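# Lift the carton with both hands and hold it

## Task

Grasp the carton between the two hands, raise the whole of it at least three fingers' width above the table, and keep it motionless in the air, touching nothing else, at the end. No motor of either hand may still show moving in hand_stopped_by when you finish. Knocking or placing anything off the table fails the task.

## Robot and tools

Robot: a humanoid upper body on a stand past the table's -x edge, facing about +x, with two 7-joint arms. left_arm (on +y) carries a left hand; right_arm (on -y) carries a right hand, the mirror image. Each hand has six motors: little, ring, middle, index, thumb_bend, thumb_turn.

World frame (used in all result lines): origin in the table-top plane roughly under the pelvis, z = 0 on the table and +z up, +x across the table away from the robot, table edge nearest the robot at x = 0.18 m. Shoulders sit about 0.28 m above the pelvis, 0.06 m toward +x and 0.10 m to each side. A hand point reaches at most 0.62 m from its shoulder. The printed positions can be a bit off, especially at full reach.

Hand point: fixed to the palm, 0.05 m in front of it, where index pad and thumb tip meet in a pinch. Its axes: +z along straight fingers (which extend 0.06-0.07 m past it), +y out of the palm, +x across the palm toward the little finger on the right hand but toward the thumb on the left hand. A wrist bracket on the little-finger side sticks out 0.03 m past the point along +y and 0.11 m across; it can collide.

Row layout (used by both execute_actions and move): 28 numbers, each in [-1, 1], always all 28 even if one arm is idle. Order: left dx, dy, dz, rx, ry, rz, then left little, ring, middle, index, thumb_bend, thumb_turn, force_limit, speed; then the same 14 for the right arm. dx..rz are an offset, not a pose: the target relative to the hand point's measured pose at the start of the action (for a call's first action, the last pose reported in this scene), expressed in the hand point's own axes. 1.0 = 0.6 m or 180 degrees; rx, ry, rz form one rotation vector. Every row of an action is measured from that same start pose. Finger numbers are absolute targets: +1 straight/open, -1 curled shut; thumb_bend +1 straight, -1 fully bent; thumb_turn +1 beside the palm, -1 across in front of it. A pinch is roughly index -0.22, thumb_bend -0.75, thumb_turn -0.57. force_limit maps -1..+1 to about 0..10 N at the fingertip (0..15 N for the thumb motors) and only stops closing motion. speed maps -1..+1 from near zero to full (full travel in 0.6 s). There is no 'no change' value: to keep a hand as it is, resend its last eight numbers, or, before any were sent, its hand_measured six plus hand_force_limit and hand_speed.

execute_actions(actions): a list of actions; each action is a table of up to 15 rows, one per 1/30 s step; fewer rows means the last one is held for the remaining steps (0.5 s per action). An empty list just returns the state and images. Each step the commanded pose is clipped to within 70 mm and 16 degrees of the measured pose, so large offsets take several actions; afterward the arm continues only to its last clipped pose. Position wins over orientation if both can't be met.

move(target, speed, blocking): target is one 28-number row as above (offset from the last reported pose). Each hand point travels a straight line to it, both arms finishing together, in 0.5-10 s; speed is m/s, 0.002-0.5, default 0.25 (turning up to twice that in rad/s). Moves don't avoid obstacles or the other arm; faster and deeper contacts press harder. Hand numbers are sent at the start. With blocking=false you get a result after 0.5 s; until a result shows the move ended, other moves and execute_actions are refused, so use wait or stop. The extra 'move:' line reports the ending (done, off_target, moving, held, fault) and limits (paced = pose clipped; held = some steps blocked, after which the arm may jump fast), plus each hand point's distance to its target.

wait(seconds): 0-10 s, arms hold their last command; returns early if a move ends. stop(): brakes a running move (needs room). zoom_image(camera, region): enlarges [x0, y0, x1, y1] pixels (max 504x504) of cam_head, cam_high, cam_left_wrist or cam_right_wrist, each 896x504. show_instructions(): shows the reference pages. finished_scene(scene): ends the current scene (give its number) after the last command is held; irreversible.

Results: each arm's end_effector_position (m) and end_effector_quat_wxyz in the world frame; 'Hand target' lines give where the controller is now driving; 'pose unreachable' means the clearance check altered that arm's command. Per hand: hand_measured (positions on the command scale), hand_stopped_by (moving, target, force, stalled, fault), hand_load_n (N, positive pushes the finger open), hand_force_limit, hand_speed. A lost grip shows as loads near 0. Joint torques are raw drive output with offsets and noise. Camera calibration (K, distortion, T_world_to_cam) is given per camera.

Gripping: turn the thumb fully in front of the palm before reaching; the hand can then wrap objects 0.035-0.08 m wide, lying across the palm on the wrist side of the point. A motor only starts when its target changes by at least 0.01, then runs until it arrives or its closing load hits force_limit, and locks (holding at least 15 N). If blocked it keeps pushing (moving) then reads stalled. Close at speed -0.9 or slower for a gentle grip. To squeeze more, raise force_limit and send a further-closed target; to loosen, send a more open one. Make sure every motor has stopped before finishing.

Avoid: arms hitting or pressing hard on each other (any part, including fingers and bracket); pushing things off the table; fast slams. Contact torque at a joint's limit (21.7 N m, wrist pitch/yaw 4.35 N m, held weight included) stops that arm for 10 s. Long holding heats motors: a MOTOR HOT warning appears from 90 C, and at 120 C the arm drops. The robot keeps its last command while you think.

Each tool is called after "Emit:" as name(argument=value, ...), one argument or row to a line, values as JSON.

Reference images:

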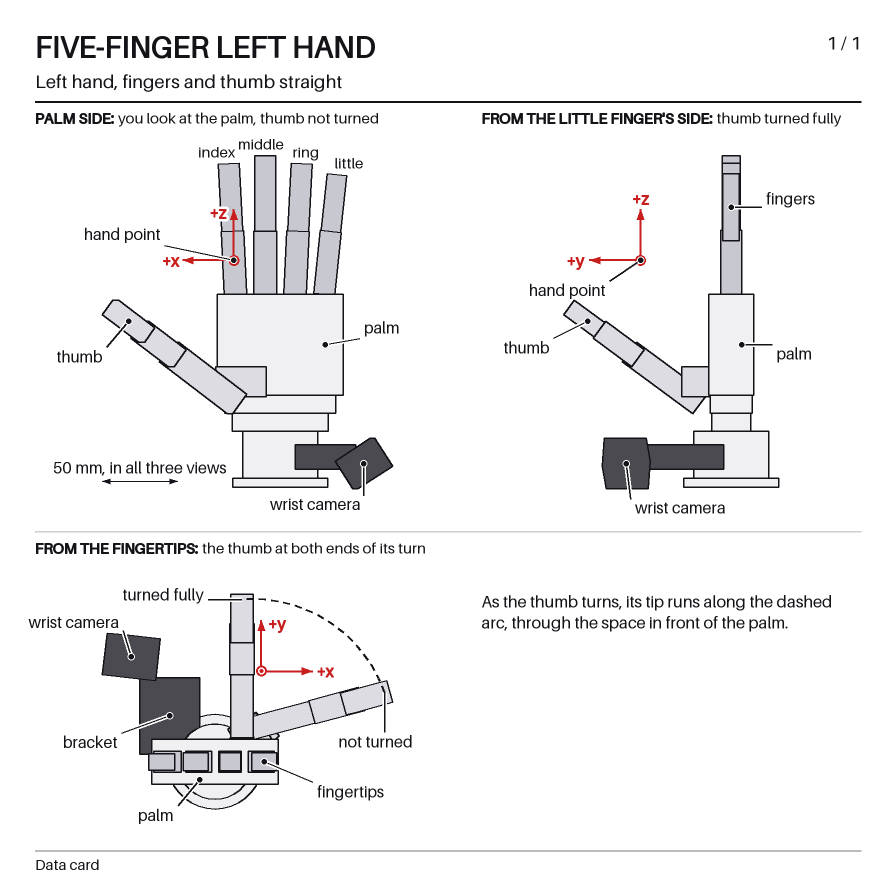

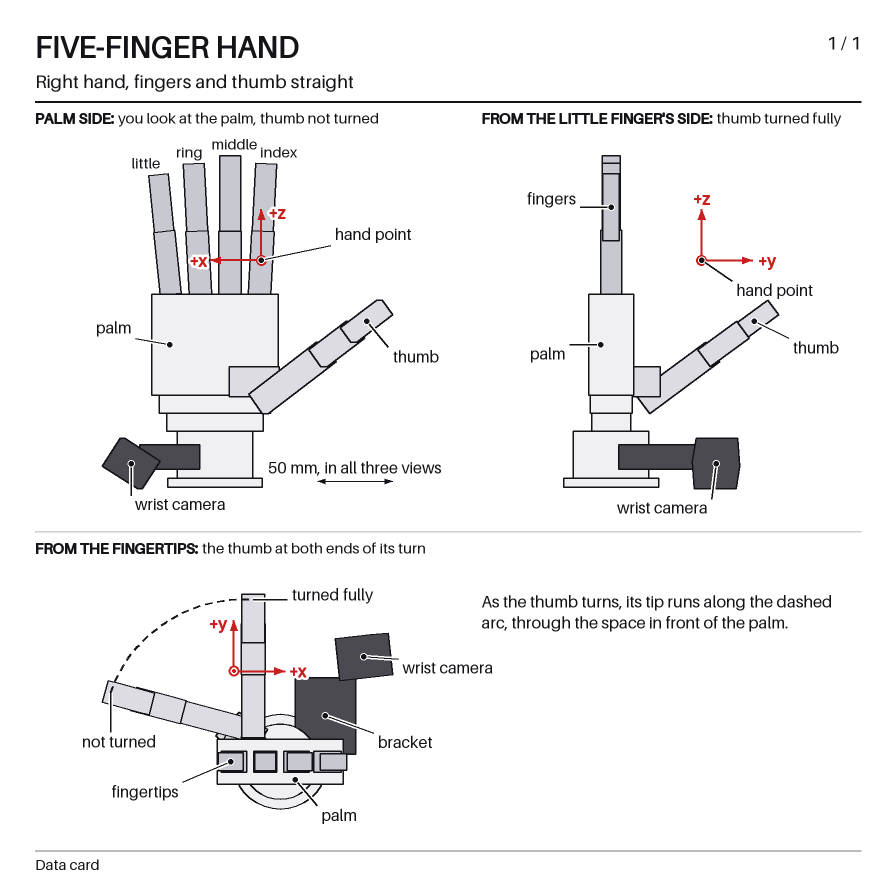

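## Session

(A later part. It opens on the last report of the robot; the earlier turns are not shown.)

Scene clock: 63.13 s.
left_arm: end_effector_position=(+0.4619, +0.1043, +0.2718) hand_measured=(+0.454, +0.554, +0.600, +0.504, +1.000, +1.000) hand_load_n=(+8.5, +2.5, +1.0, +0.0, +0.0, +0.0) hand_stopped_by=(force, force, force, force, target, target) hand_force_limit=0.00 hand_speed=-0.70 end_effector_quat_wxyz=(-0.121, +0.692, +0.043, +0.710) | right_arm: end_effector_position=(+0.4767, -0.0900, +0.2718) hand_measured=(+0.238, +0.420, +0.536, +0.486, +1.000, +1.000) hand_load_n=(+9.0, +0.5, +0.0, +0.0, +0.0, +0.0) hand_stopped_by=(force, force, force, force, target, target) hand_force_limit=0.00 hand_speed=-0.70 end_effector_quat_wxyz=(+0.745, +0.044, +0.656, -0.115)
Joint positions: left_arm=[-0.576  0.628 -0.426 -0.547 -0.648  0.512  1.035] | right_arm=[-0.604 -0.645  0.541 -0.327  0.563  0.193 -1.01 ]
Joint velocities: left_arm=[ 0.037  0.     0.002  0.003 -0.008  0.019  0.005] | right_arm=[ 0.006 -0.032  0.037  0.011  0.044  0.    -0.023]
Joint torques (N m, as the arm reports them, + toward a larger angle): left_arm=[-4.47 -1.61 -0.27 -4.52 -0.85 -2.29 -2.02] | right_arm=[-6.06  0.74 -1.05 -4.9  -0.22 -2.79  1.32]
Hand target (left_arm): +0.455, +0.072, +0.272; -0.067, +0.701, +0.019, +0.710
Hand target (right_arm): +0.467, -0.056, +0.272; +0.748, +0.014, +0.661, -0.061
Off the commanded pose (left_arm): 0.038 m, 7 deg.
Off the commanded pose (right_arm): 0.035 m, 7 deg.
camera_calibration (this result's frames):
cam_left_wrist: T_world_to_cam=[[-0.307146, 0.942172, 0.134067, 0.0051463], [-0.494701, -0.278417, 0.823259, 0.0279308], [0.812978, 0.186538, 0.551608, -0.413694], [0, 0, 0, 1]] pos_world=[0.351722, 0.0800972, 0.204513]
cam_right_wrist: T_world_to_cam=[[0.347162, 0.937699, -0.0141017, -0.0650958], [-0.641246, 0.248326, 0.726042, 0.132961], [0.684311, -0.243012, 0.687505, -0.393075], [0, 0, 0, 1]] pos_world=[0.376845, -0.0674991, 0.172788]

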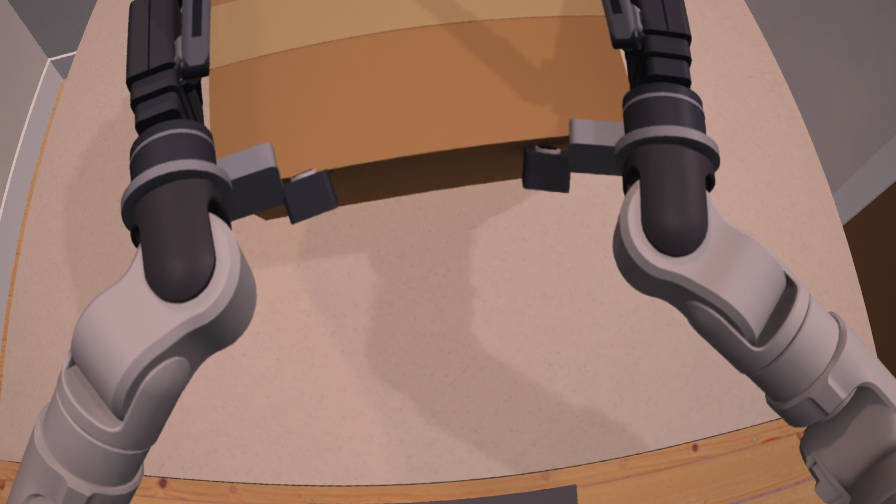

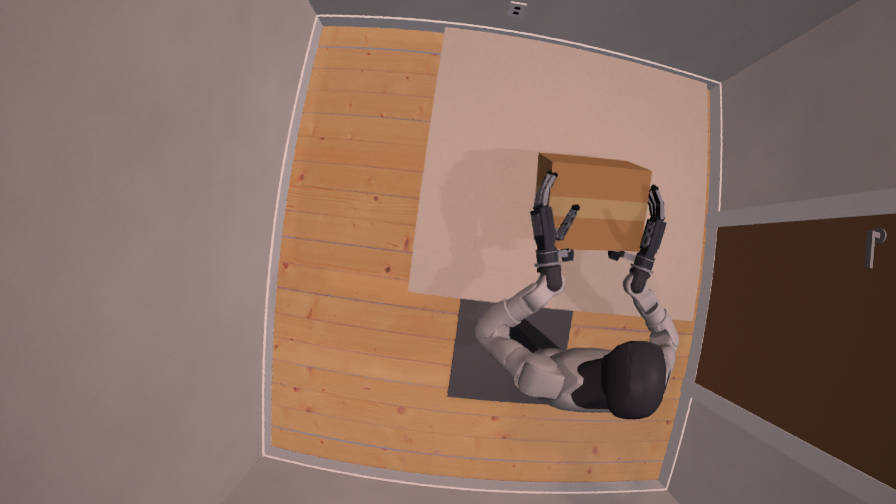

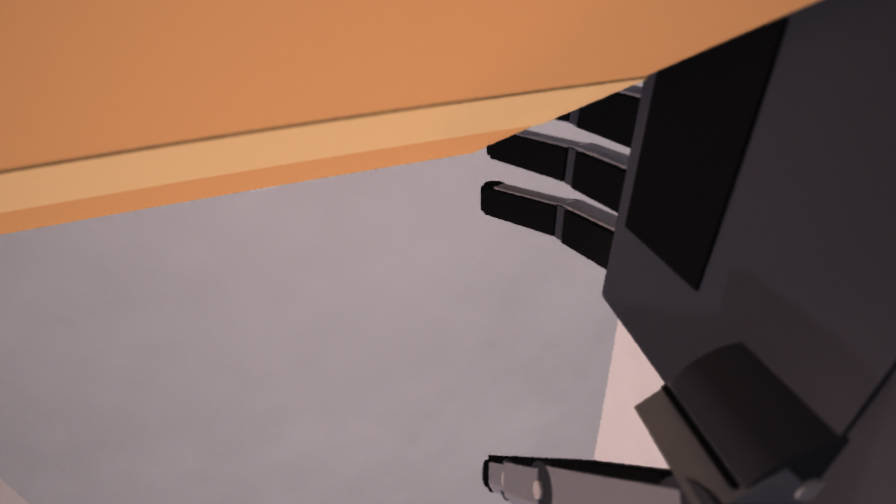

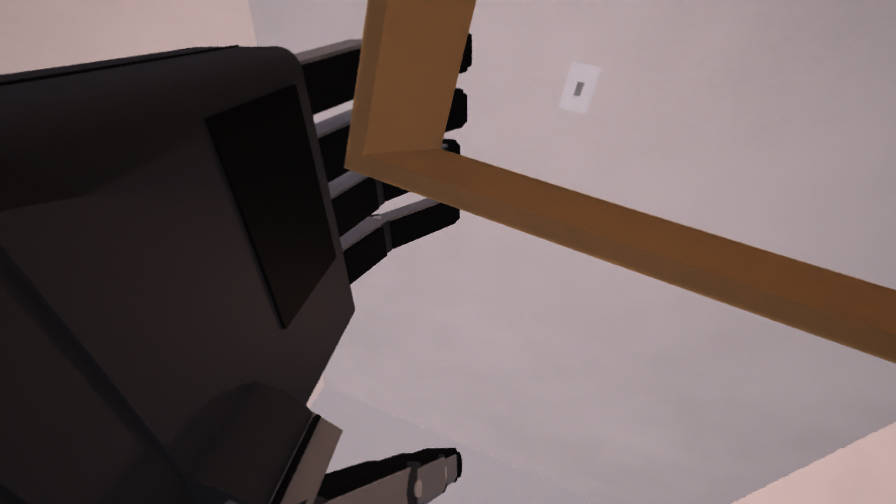

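Emit:
move(
  target=[-0.13,0.01,-0.01,-0.074,0,-0.035,0,0,0,0,1,1,0,-0.7,0.13,0.0,-0.01,-0.072,0.04,0.032,0,0,0,0,1,1,0,-0.7],
  speed=0.05,
)

Emit:
move(
  target=[0,-0.03,-0.03,0,0,0,1,1,1,1,1,1,0,0,0,-0.03,-0.03,0,0,0,1,1,1,1,1,1,0,0],
  speed=0.04,
)

Scene clock: 71.57 s.
left_arm: end_effector_position=(+0.4557, +0.1019, +0.2370) hand_measured=(+0.452, +0.552, +0.600, +0.504, +1.000, +1.000) hand_load_n=(+0.5, +0.0, +0.0, +0.0, +0.0, +0.0) hand_stopped_by=(force, force, force, force, target, target) hand_force_limit=0.00 hand_speed=-0.70 end_effector_quat_wxyz=(+0.013, +0.652, +0.007, +0.758) | right_arm: end_effector_position=(+0.4798, -0.1040, +0.2459) hand_measured=(+0.236, +0.420, +0.536, +0.486, +1.000, +1.000) hand_load_n=(-1.5, +0.0, +0.0, +0.0, +0.0, +0.0) hand_stopped_by=(force, force, force, force, target, target) hand_force_limit=0.00 hand_speed=-0.70 end_effector_quat_wxyz=(+0.756, +0.014, +0.654, +0.004)
Joint positions: left_arm=[-0.421  0.654 -0.47  -0.12  -0.56  -0.203  0.548] | right_arm=[-0.517 -0.707  0.509 -0.022  0.675 -0.25  -0.574]
Joint velocities: left_arm=[-0.008  0.04  -0.032  0.011 -0.018 -0.032  0.   ] | right_arm=[-0.003 -0.009  0.006  0.002  0.009 -0.014  0.   ]
Joint torques (N m, as the arm reports them, + toward a larger angle): left_arm=[ 0.14  0.83 -1.75 -0.32 -0.78  1.15 -0.78] | right_arm=[-1.03 -3.04 -0.18  0.1   0.74  1.19  0.22]
Hand target (left_arm): +0.453, +0.096, +0.191; +0.010, +0.703, -0.006, +0.711
Hand target (right_arm): +0.478, -0.104, +0.198; +0.710, +0.002, +0.704, -0.007
Off the commanded pose (left_arm): 0.044 m, 7 deg.
Off the commanded pose (right_arm): 0.052 m, 8 deg.
move: off_target (left_arm, right_arm)
camera_calibration (this result's frames):
cam_left_wrist: T_world_to_cam=[[-0.0705637, 0.997465, -0.00923702, -0.0693802], [-0.636458, -0.0378908, 0.77038, 0.105481], [0.768077, 0.0602398, 0.637518, -0.375991], [0, 0, 0, 1]] pos_world=[0.351029, 0.0958507, 0.157799]
cam_right_wrist: T_world_to_cam=[[0.134036, 0.98616, 0.0975902, 0.0264792], [-0.685492, 0.0211496, 0.727773, 0.154391], [0.715636, -0.164445, 0.678839, -0.385494], [0, 0, 0, 1]] pos_world=[0.378159, -0.0927706, 0.146743]

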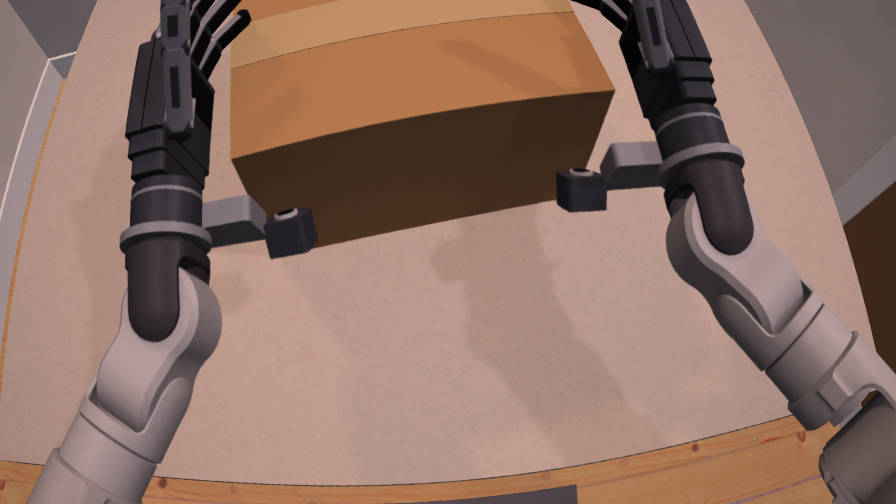

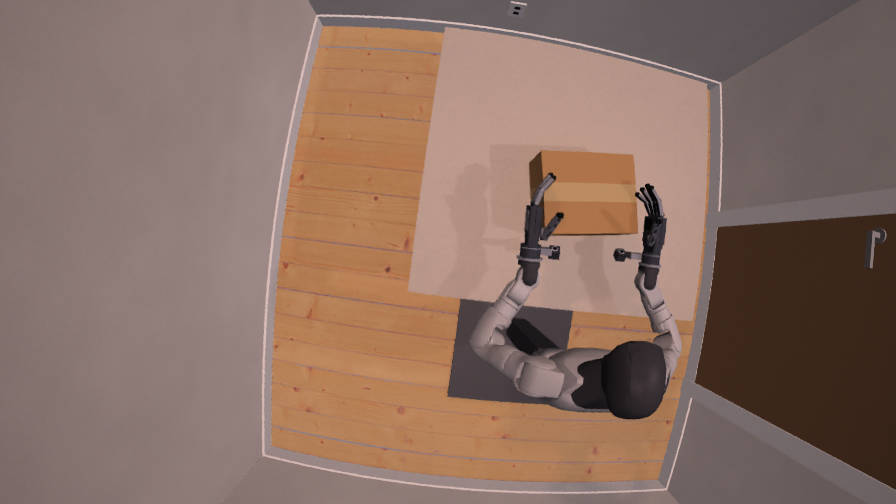

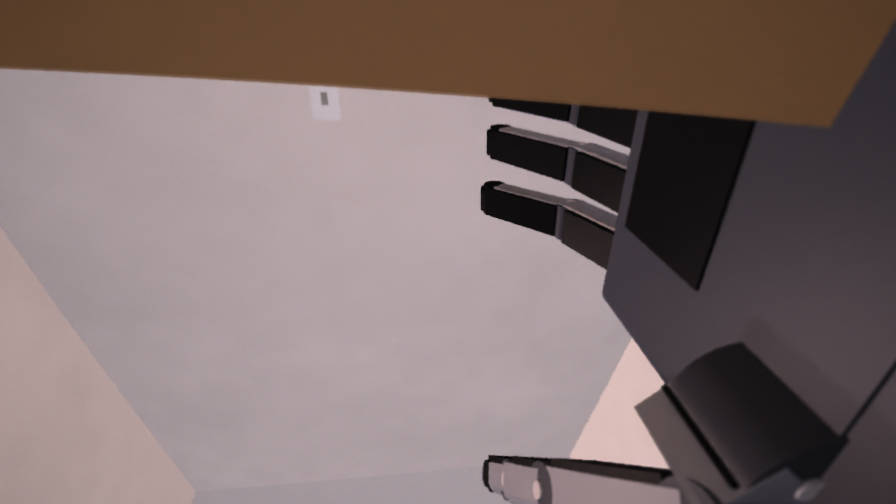

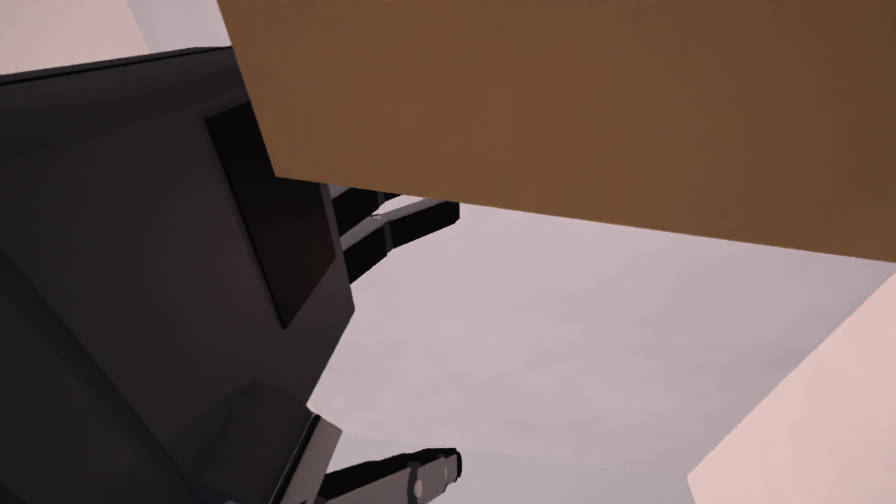

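Scene clock: 72.47 s.
left_arm: end_effector_position=(+0.4379, +0.1174, +0.2308) hand_measured=(+1.000, +1.000, +1.000, +1.000, +1.000, +1.000) hand_load_n=(+0.0, +0.0, +0.0, +0.0, +0.0, +0.0) hand_stopped_by=(target, target, target, target, target, target) hand_force_limit=0.00 hand_speed=0.00 end_effector_quat_wxyz=(+0.014, +0.654, +0.006, +0.756) | right_arm: end_effector_position=(+0.4627, -0.1221, +0.2439) hand_measured=(+1.000, +1.000, +1.000, +1.000, +1.000, +1.000) hand_load_n=(+0.0, +0.0, +0.0, +0.0, +0.0, +0.0) hand_stopped_by=(target, target, target, target, target, target) hand_force_limit=0.00 hand_speed=0.00 end_effector_quat_wxyz=(+0.757, +0.011, +0.654, +0.001)
Joint positions: left_arm=[-0.311  0.713 -0.44  -0.17  -0.576 -0.261  0.52 ] | right_arm=[-0.41  -0.782  0.476 -0.087  0.692 -0.3   -0.555]
Joint velocities: left_arm=[ 0.003 -0.003  0.     0.     0.    -0.001 -0.002] | right_arm=[ 0.009 -0.006 -0.012  0.006 -0.008  0.     0.002]
Joint torques (N m, as the arm reports them, + toward a larger angle): left_arm=[-1.2   2.35  2.67 -2.46  0.03 -1.21 -0.21] | right_arm=[-2.93 -4.39 -4.42 -2.04  0.47 -1.51  0.05]
Hand target (left_arm): +0.438, +0.118, +0.232; +0.016, +0.653, +0.008, +0.757
Hand target (right_arm): +0.462, -0.123, +0.245; +0.757, +0.013, +0.653, +0.003
Off the commanded pose (left_arm): 0.004 m, 0 deg.
Off the commanded pose (right_arm): 0.001 m, 0 deg.
move: off_target (left_arm)
camera_calibration (this result's frames):
cam_left_wrist: T_world_to_cam=[[-0.067702, 0.997672, -0.00816073, -0.0876557], [-0.631135, -0.036491, 0.774814, 0.095978], [0.772713, 0.057607, 0.632136, -0.359827], [0, 0, 0, 1]] pos_world=[0.332683, 0.111683, 0.152379]
cam_right_wrist: T_world_to_cam=[[0.136098, 0.986615, 0.0898237, 0.0477317], [-0.686492, 0.0285484, 0.726577, 0.146129], [0.714287, -0.160549, 0.681188, -0.374379], [0, 0, 0, 1]] pos_world=[0.361234, -0.111371, 0.144561]

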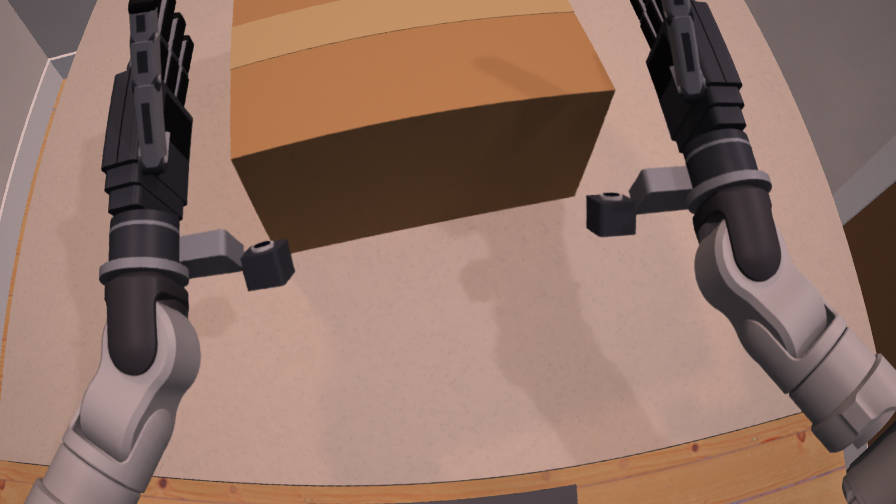

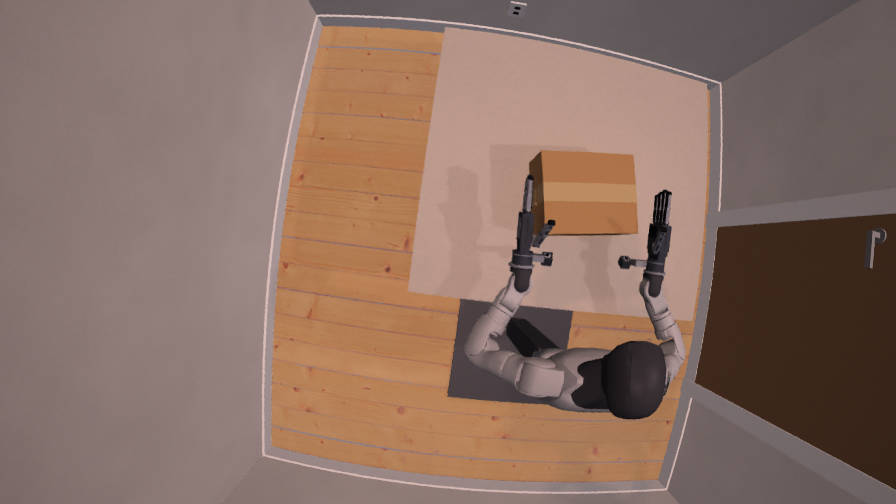

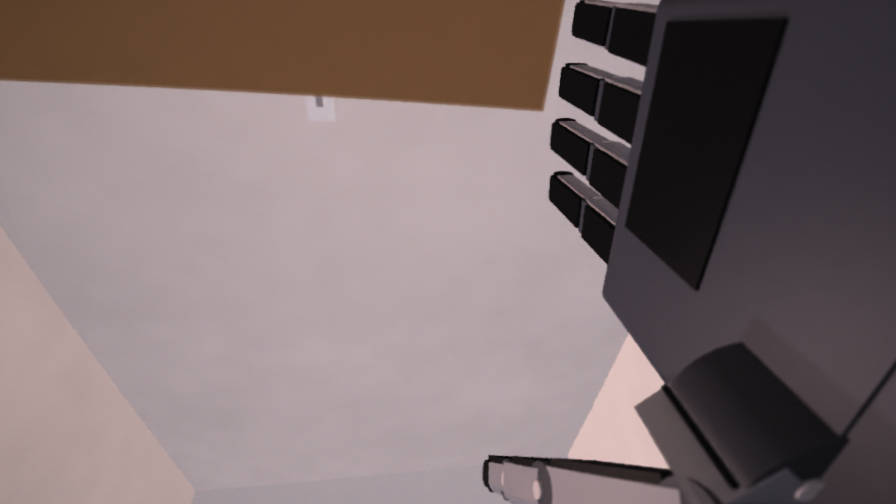

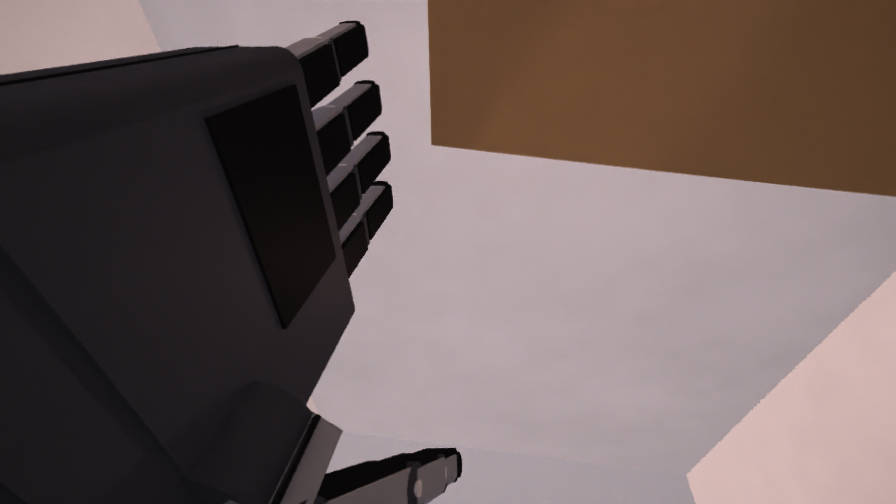

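Emit:
move(
  target=[-0.163,-0.005,0.08,0.033,-0.21,-0.007,1,1,1,1,1,1,0,0,0.187,0.03,0.085,-0.033,0.21,-0.007,1,1,1,1,1,1,0,0],
  speed=0.12,
)

Scene clock: 81.90 s.
left_arm: end_effector_position=(+0.4994, +0.1258, +0.1414) hand_measured=(+1.000, +1.000, +1.000, +1.000, +1.000, +1.000) hand_load_n=(+0.0, +0.0, +0.0, +0.0, +0.0, +0.0) hand_stopped_by=(target, target, target, target, target, target) hand_force_limit=0.00 hand_speed=0.00 end_effector_quat_wxyz=(-0.019, +0.861, +0.042, +0.506) | right_arm: end_effector_position=(+0.5302, -0.0958, +0.1358) hand_measured=(+1.000, +1.000, +1.000, +1.000, +1.000, +1.000) hand_load_n=(+0.0, +0.0, +0.0, +0.0, +0.0, +0.0) hand_stopped_by=(target, target, target, target, target, target) hand_force_limit=0.00 hand_speed=0.00 end_effector_quat_wxyz=(+0.505, -0.045, +0.862, +0.022)
Joint positions: left_arm=[-0.687  0.746 -0.416 -0.07  -1.157  0.529  0.73 ] | right_arm=[-0.862 -0.736  0.518  0.271  1.064  0.462 -0.354]
Joint velocities: left_arm=[ 0.012  0.     0.014  0.    -0.005  0.     0.001] | right_arm=[-0.009  0.021  0.011  0.     0.003  0.005  0.002]
Joint torques (N m, as the arm reports them, + toward a larger angle): left_arm=[-2.43  2.15  3.44 -1.4   0.1  -0.82  0.04] | right_arm=[-4.71 -4.21 -4.02 -1.45  0.49 -1.1   0.03]
Hand target (left_arm): +0.500, +0.126, +0.141; -0.018, +0.862, +0.044, +0.504
Hand target (right_arm): +0.530, -0.094, +0.135; +0.503, -0.045, +0.863, +0.025
Off the commanded pose (left_arm): 0.009 m, 1 deg.
Off the commanded pose (right_arm): 0.009 m, 1 deg.
move: off_target (left_arm, right_arm)
camera_calibration (this result's frames):
cam_left_wrist: T_world_to_cam=[[-0.143556, 0.98808, 0.0555876, -0.0624739], [-0.0263999, -0.0599729, 0.997851, -0.126215], [0.98929, 0.14178, 0.0346946, -0.38554], [0, 0, 0, 1]] pos_world=[0.36911, 0.108821, 0.142793]
cam_right_wrist: T_world_to_cam=[[0.0414663, 0.998843, -0.0243636, 0.0891855], [-0.104947, 0.0286039, 0.994066, -0.0743168], [0.993613, -0.0386633, 0.106012, -0.403018], [0, 0, 0, 1]] pos_world=[0.388947, -0.102539, 0.118773]

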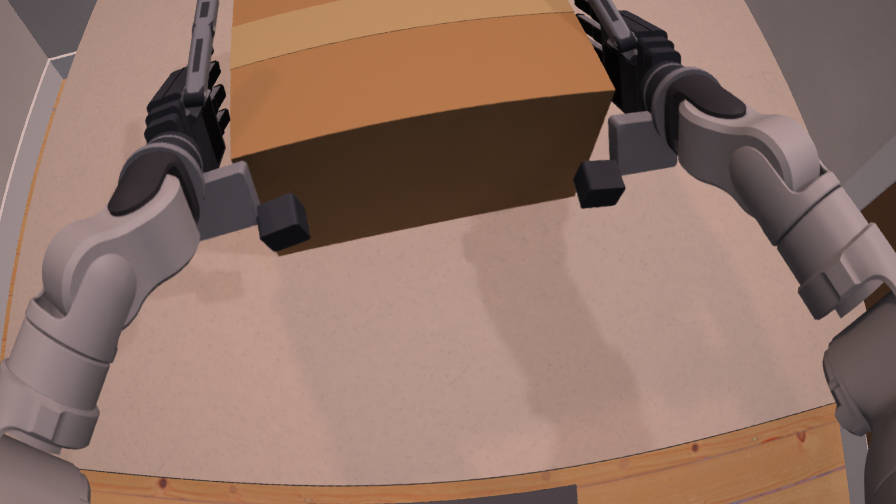

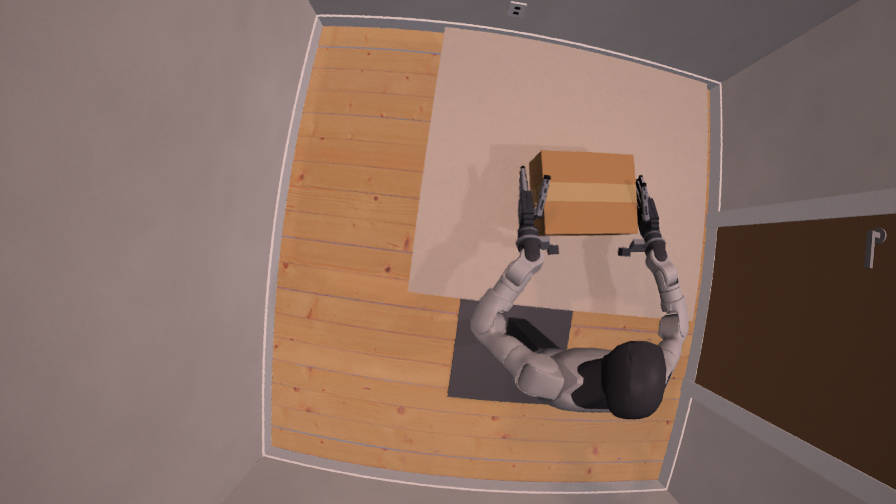

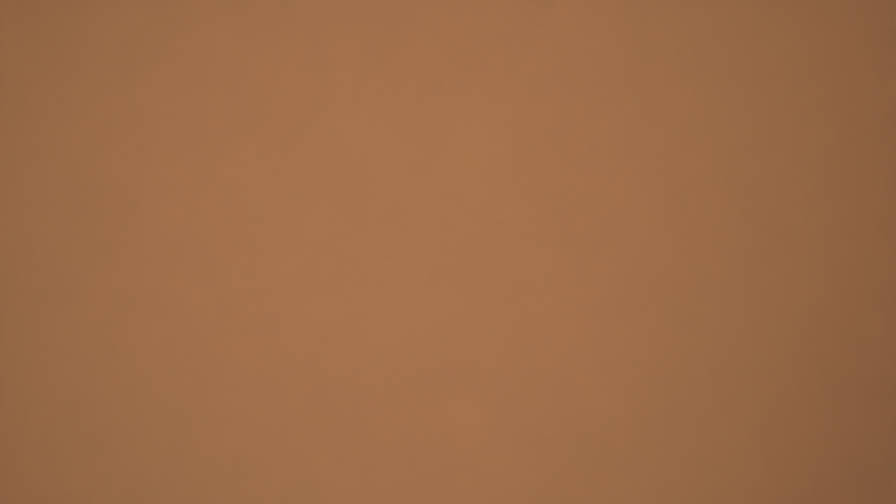

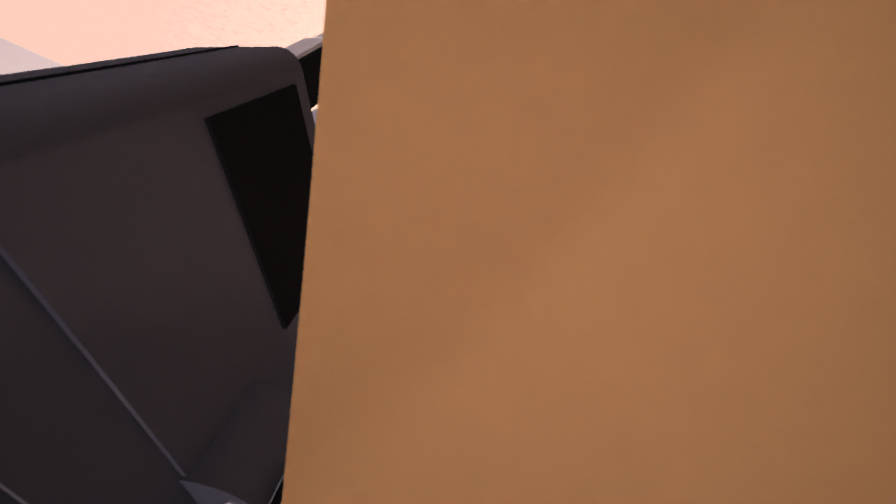

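Emit:
move(
  target=[0.008,0.11,-0.02,0,0,0,1,1,1,1,1,1,0,0,-0.015,0.11,-0.02,0,0,0,1,1,1,1,1,1,0,0],
  speed=0.03,
)

Scene clock: 87.20 s.
left_arm: end_effector_position=(+0.5022, +0.1098, +0.1452) hand_measured=(+1.000, +1.000, +1.000, +1.000, +1.000, +1.000) hand_load_n=(+0.0, +0.0, +0.0, +0.0, +0.0, +0.0) hand_stopped_by=(target, target, target, target, target, target) hand_force_limit=0.00 hand_speed=0.00 end_effector_quat_wxyz=(-0.087, +0.858, +0.065, +0.503) | right_arm: end_effector_position=(+0.5241, -0.0899, +0.1337) hand_measured=(+1.000, +1.000, +1.000, +1.000, +1.000, +1.000) hand_load_n=(+0.0, +0.0, +0.0, +0.0, +0.0, -0.5) hand_stopped_by=(target, target, target, target, target, target) hand_force_limit=0.00 hand_speed=0.00 end_effector_quat_wxyz=(+0.493, -0.011, +0.868, -0.052)
Joint positions: left_arm=[-0.765  0.601 -0.456 -0.103 -1.124  0.616  1.03 ] | right_arm=[-0.849 -0.652  0.49   0.114  1.078  0.595 -0.704]
Joint velocities: left_arm=[-0.012 -0.006  0.008  0.     0.018  0.017  0.   ] | right_arm=[ 0.015 -0.002 -0.017 -0.014 -0.002  0.015 -0.008]
Joint torques (N m, as the arm reports them, + toward a larger angle): left_arm=[-4.46 -4.63  0.43 -4.02 -0.94 -1.16 -1.81] | right_arm=[-6.12  3.47 -1.14 -5.18  1.06 -1.24  1.2 ]
Hand target (left_arm): +0.498, +0.064, +0.161; -0.021, +0.856, +0.044, +0.514
Hand target (right_arm): +0.513, -0.035, +0.148; +0.501, -0.042, +0.864, +0.024
Off the commanded pose (left_arm): 0.051 m, 8 deg.
Off the commanded pose (right_arm): 0.062 m, 9 deg.
move: off_target (left_arm, right_arm)
camera_calibration (this result's frames):
cam_left_wrist: T_world_to_cam=[[-0.248995, 0.957026, 0.148668, -0.00362962], [-0.00756767, -0.15542, 0.987819, -0.128393], [0.968475, 0.244837, 0.0459413, -0.38874], [0, 0, 0, 1]] pos_world=[0.374609, 0.0786966, 0.145228]
cam_right_wrist: T_world_to_cam=[[0.171357, 0.977679, -0.121578, 0.0265224], [-0.0723962, 0.135566, 0.98812, -0.0796945], [0.982545, -0.16052, 0.0940103, -0.400044], [0, 0, 0, 1]] pos_world=[0.382747, -0.0793415, 0.11958]

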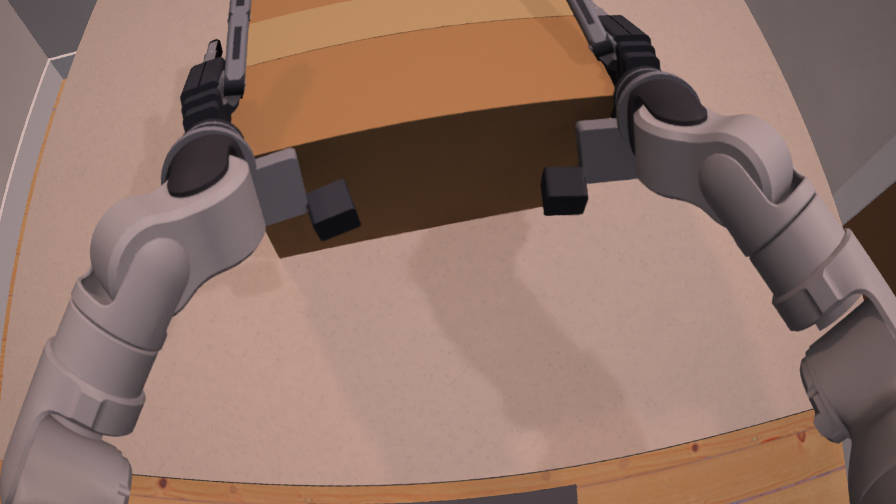

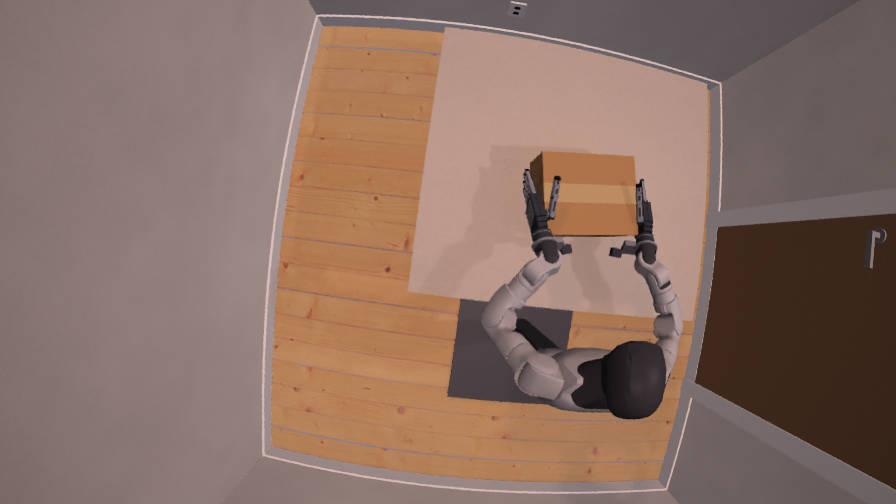

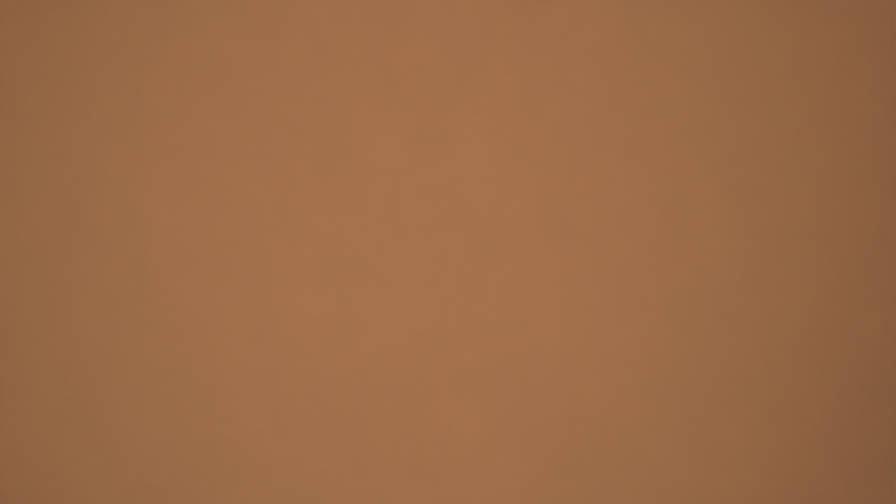

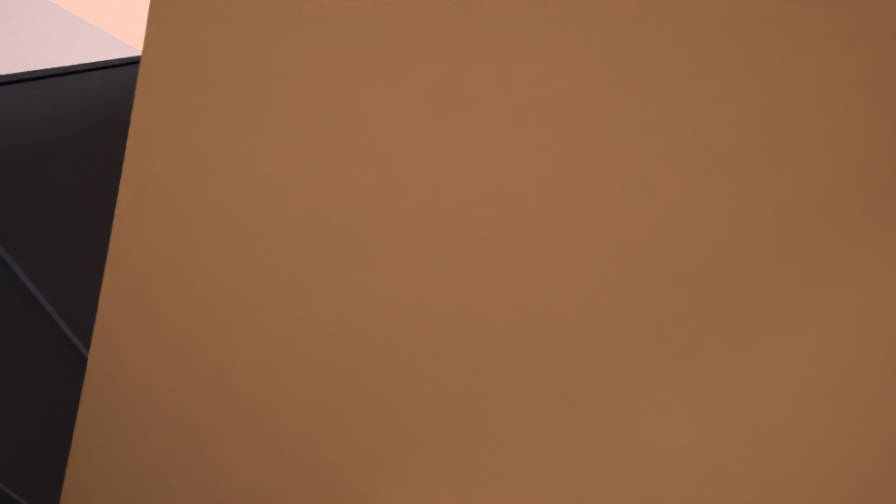

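Emit:
execute_actions(
  actions=[
    [[0,0.08,0,-0.07,0,0,0,0,0,0,1,1,0.2,-0.6,0,0.08,0,-0.07,0,0,0,0,0,0,1,1,0.2,-0.6]],
    [[0,0.08,0,-0.06,0,0,0,0,0,0,1,1,0.2,-0.6,0,0.08,0,-0.06,0,0,0,0,0,0,1,1,0.2,-0.6]],
    [[0,0.08,0,-0.05,0,0,0,0,0,0,1,1,0.2,-0.6,0,0.08,0,-0.05,0,0,0,0,0,0,1,1,0.2,-0.6]],
  ],
)

Scene clock: 91.30 s.
left_arm: end_effector_position=(+0.5479, +0.1113, +0.1439) hand_measured=(+0.694, +0.714, +0.738, +0.670, +1.000, +1.000) hand_load_n=(+4.5, +0.5, +0.0, +2.5, +0.0, +0.0) hand_stopped_by=(force, force, force, force, target, target) hand_force_limit=0.20 hand_speed=-0.60 end_effector_quat_wxyz=(-0.034, +0.850, +0.008, +0.526) | right_arm: end_effector_position=(+0.5534, -0.0933, +0.1287) hand_measured=(+0.160, +0.382, +0.492, +0.470, +1.000, +1.000) hand_load_n=(+3.5, +0.0, +0.0, +0.5, +0.0, +0.0) hand_stopped_by=(force, force, force, force, target, target) hand_force_limit=0.20 hand_speed=-0.60 end_effector_quat_wxyz=(+0.504, -0.063, +0.862, +0.003)
Joint positions: left_arm=[-0.918  0.61  -0.475  0.296 -0.958  0.501  0.538] | right_arm=[-0.983 -0.637  0.525  0.506  0.924  0.456 -0.247]
Joint velocities: left_arm=[-0.018 -0.002 -0.005  0.014  0.006 -0.005 -0.017] | right_arm=[ 0.003 -0.008 -0.005  0.014 -0.002  0.     0.01 ]
Joint torques (N m, as the arm reports them, + toward a larger angle): left_arm=[-4.12 -3.74 -0.42 -3.38 -1.1  -1.1  -2.31] | right_arm=[-5.45  3.09 -1.75 -3.33  1.23 -1.06  1.44]
Hand target (left_arm): +0.538, +0.066, +0.145; +0.025, +0.852, -0.020, +0.523
Hand target (right_arm): +0.540, -0.045, +0.129; +0.495, -0.089, +0.861, +0.070
Off the commanded pose (left_arm): 0.048 m, 8 deg.
Off the commanded pose (right_arm): 0.052 m, 8 deg.
camera_calibration (this result's frames):
cam_left_wrist: T_world_to_cam=[[-0.103038, 0.988414, 0.111446, -0.0716657], [-0.0730266, -0.119257, 0.990174, -0.0949643], [0.991993, 0.0938869, 0.0844686, -0.434898], [0, 0, 0, 1]] pos_world=[0.417097, 0.100341, 0.138753]
cam_right_wrist: T_world_to_cam=[[0.0302506, 0.996655, -0.075922, 0.0981793], [-0.105458, 0.0787153, 0.991303, -0.059586], [0.993963, -0.0219809, 0.107487, -0.424039], [0, 0, 0, 1]] pos_world=[0.412226, -0.102481, 0.1121]

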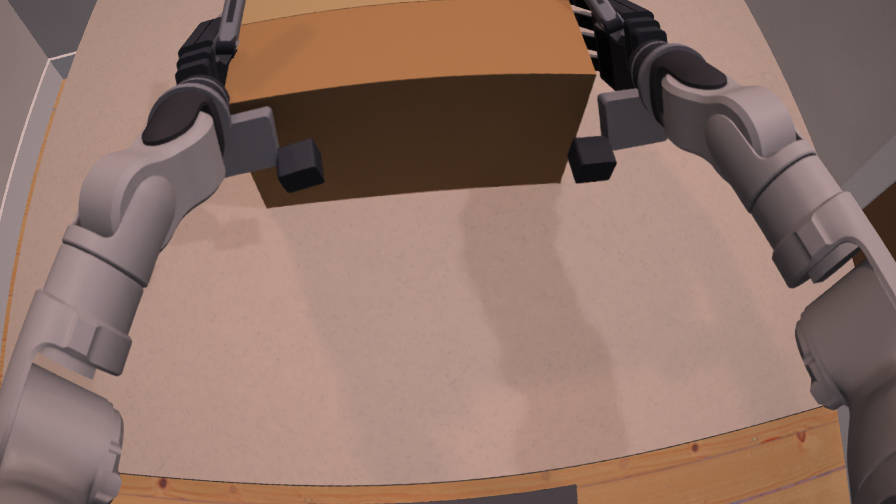

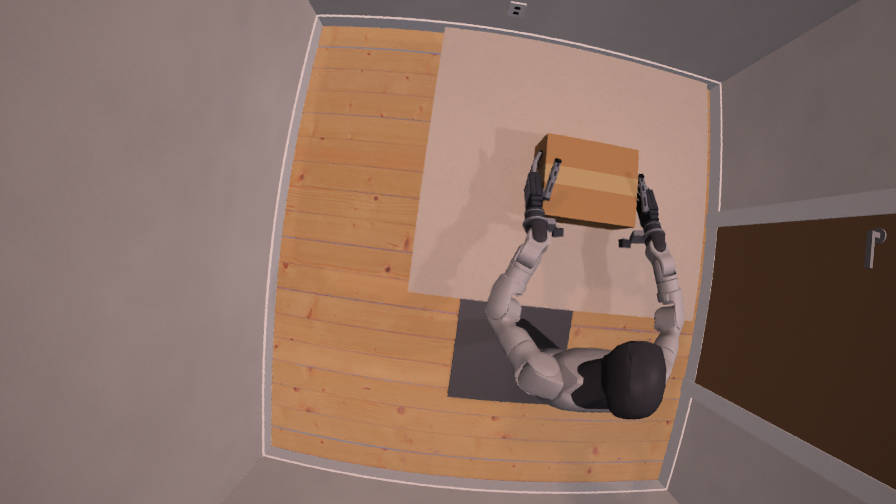

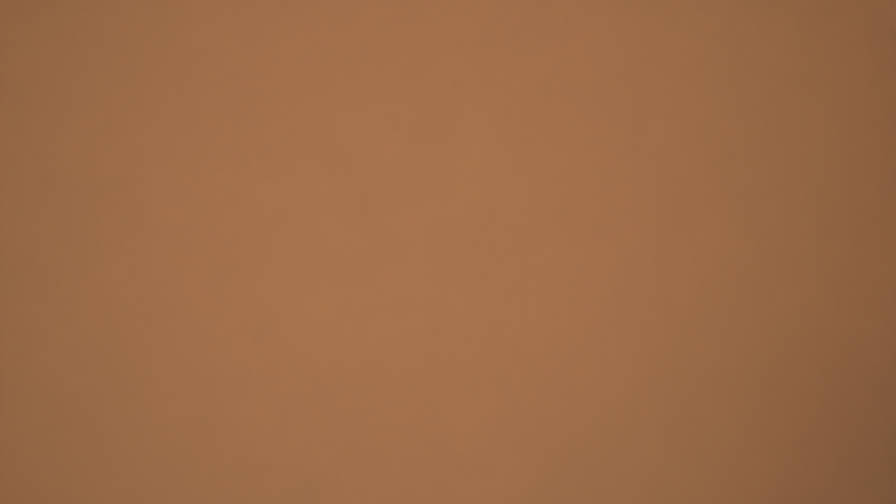

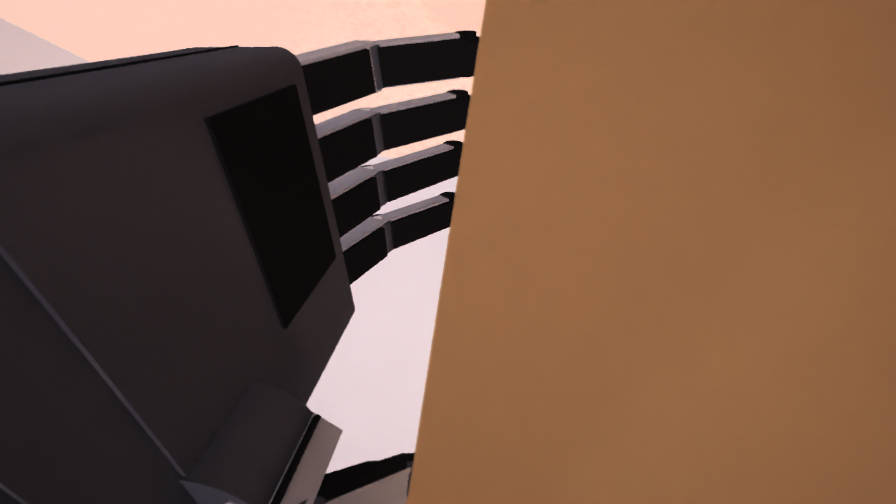

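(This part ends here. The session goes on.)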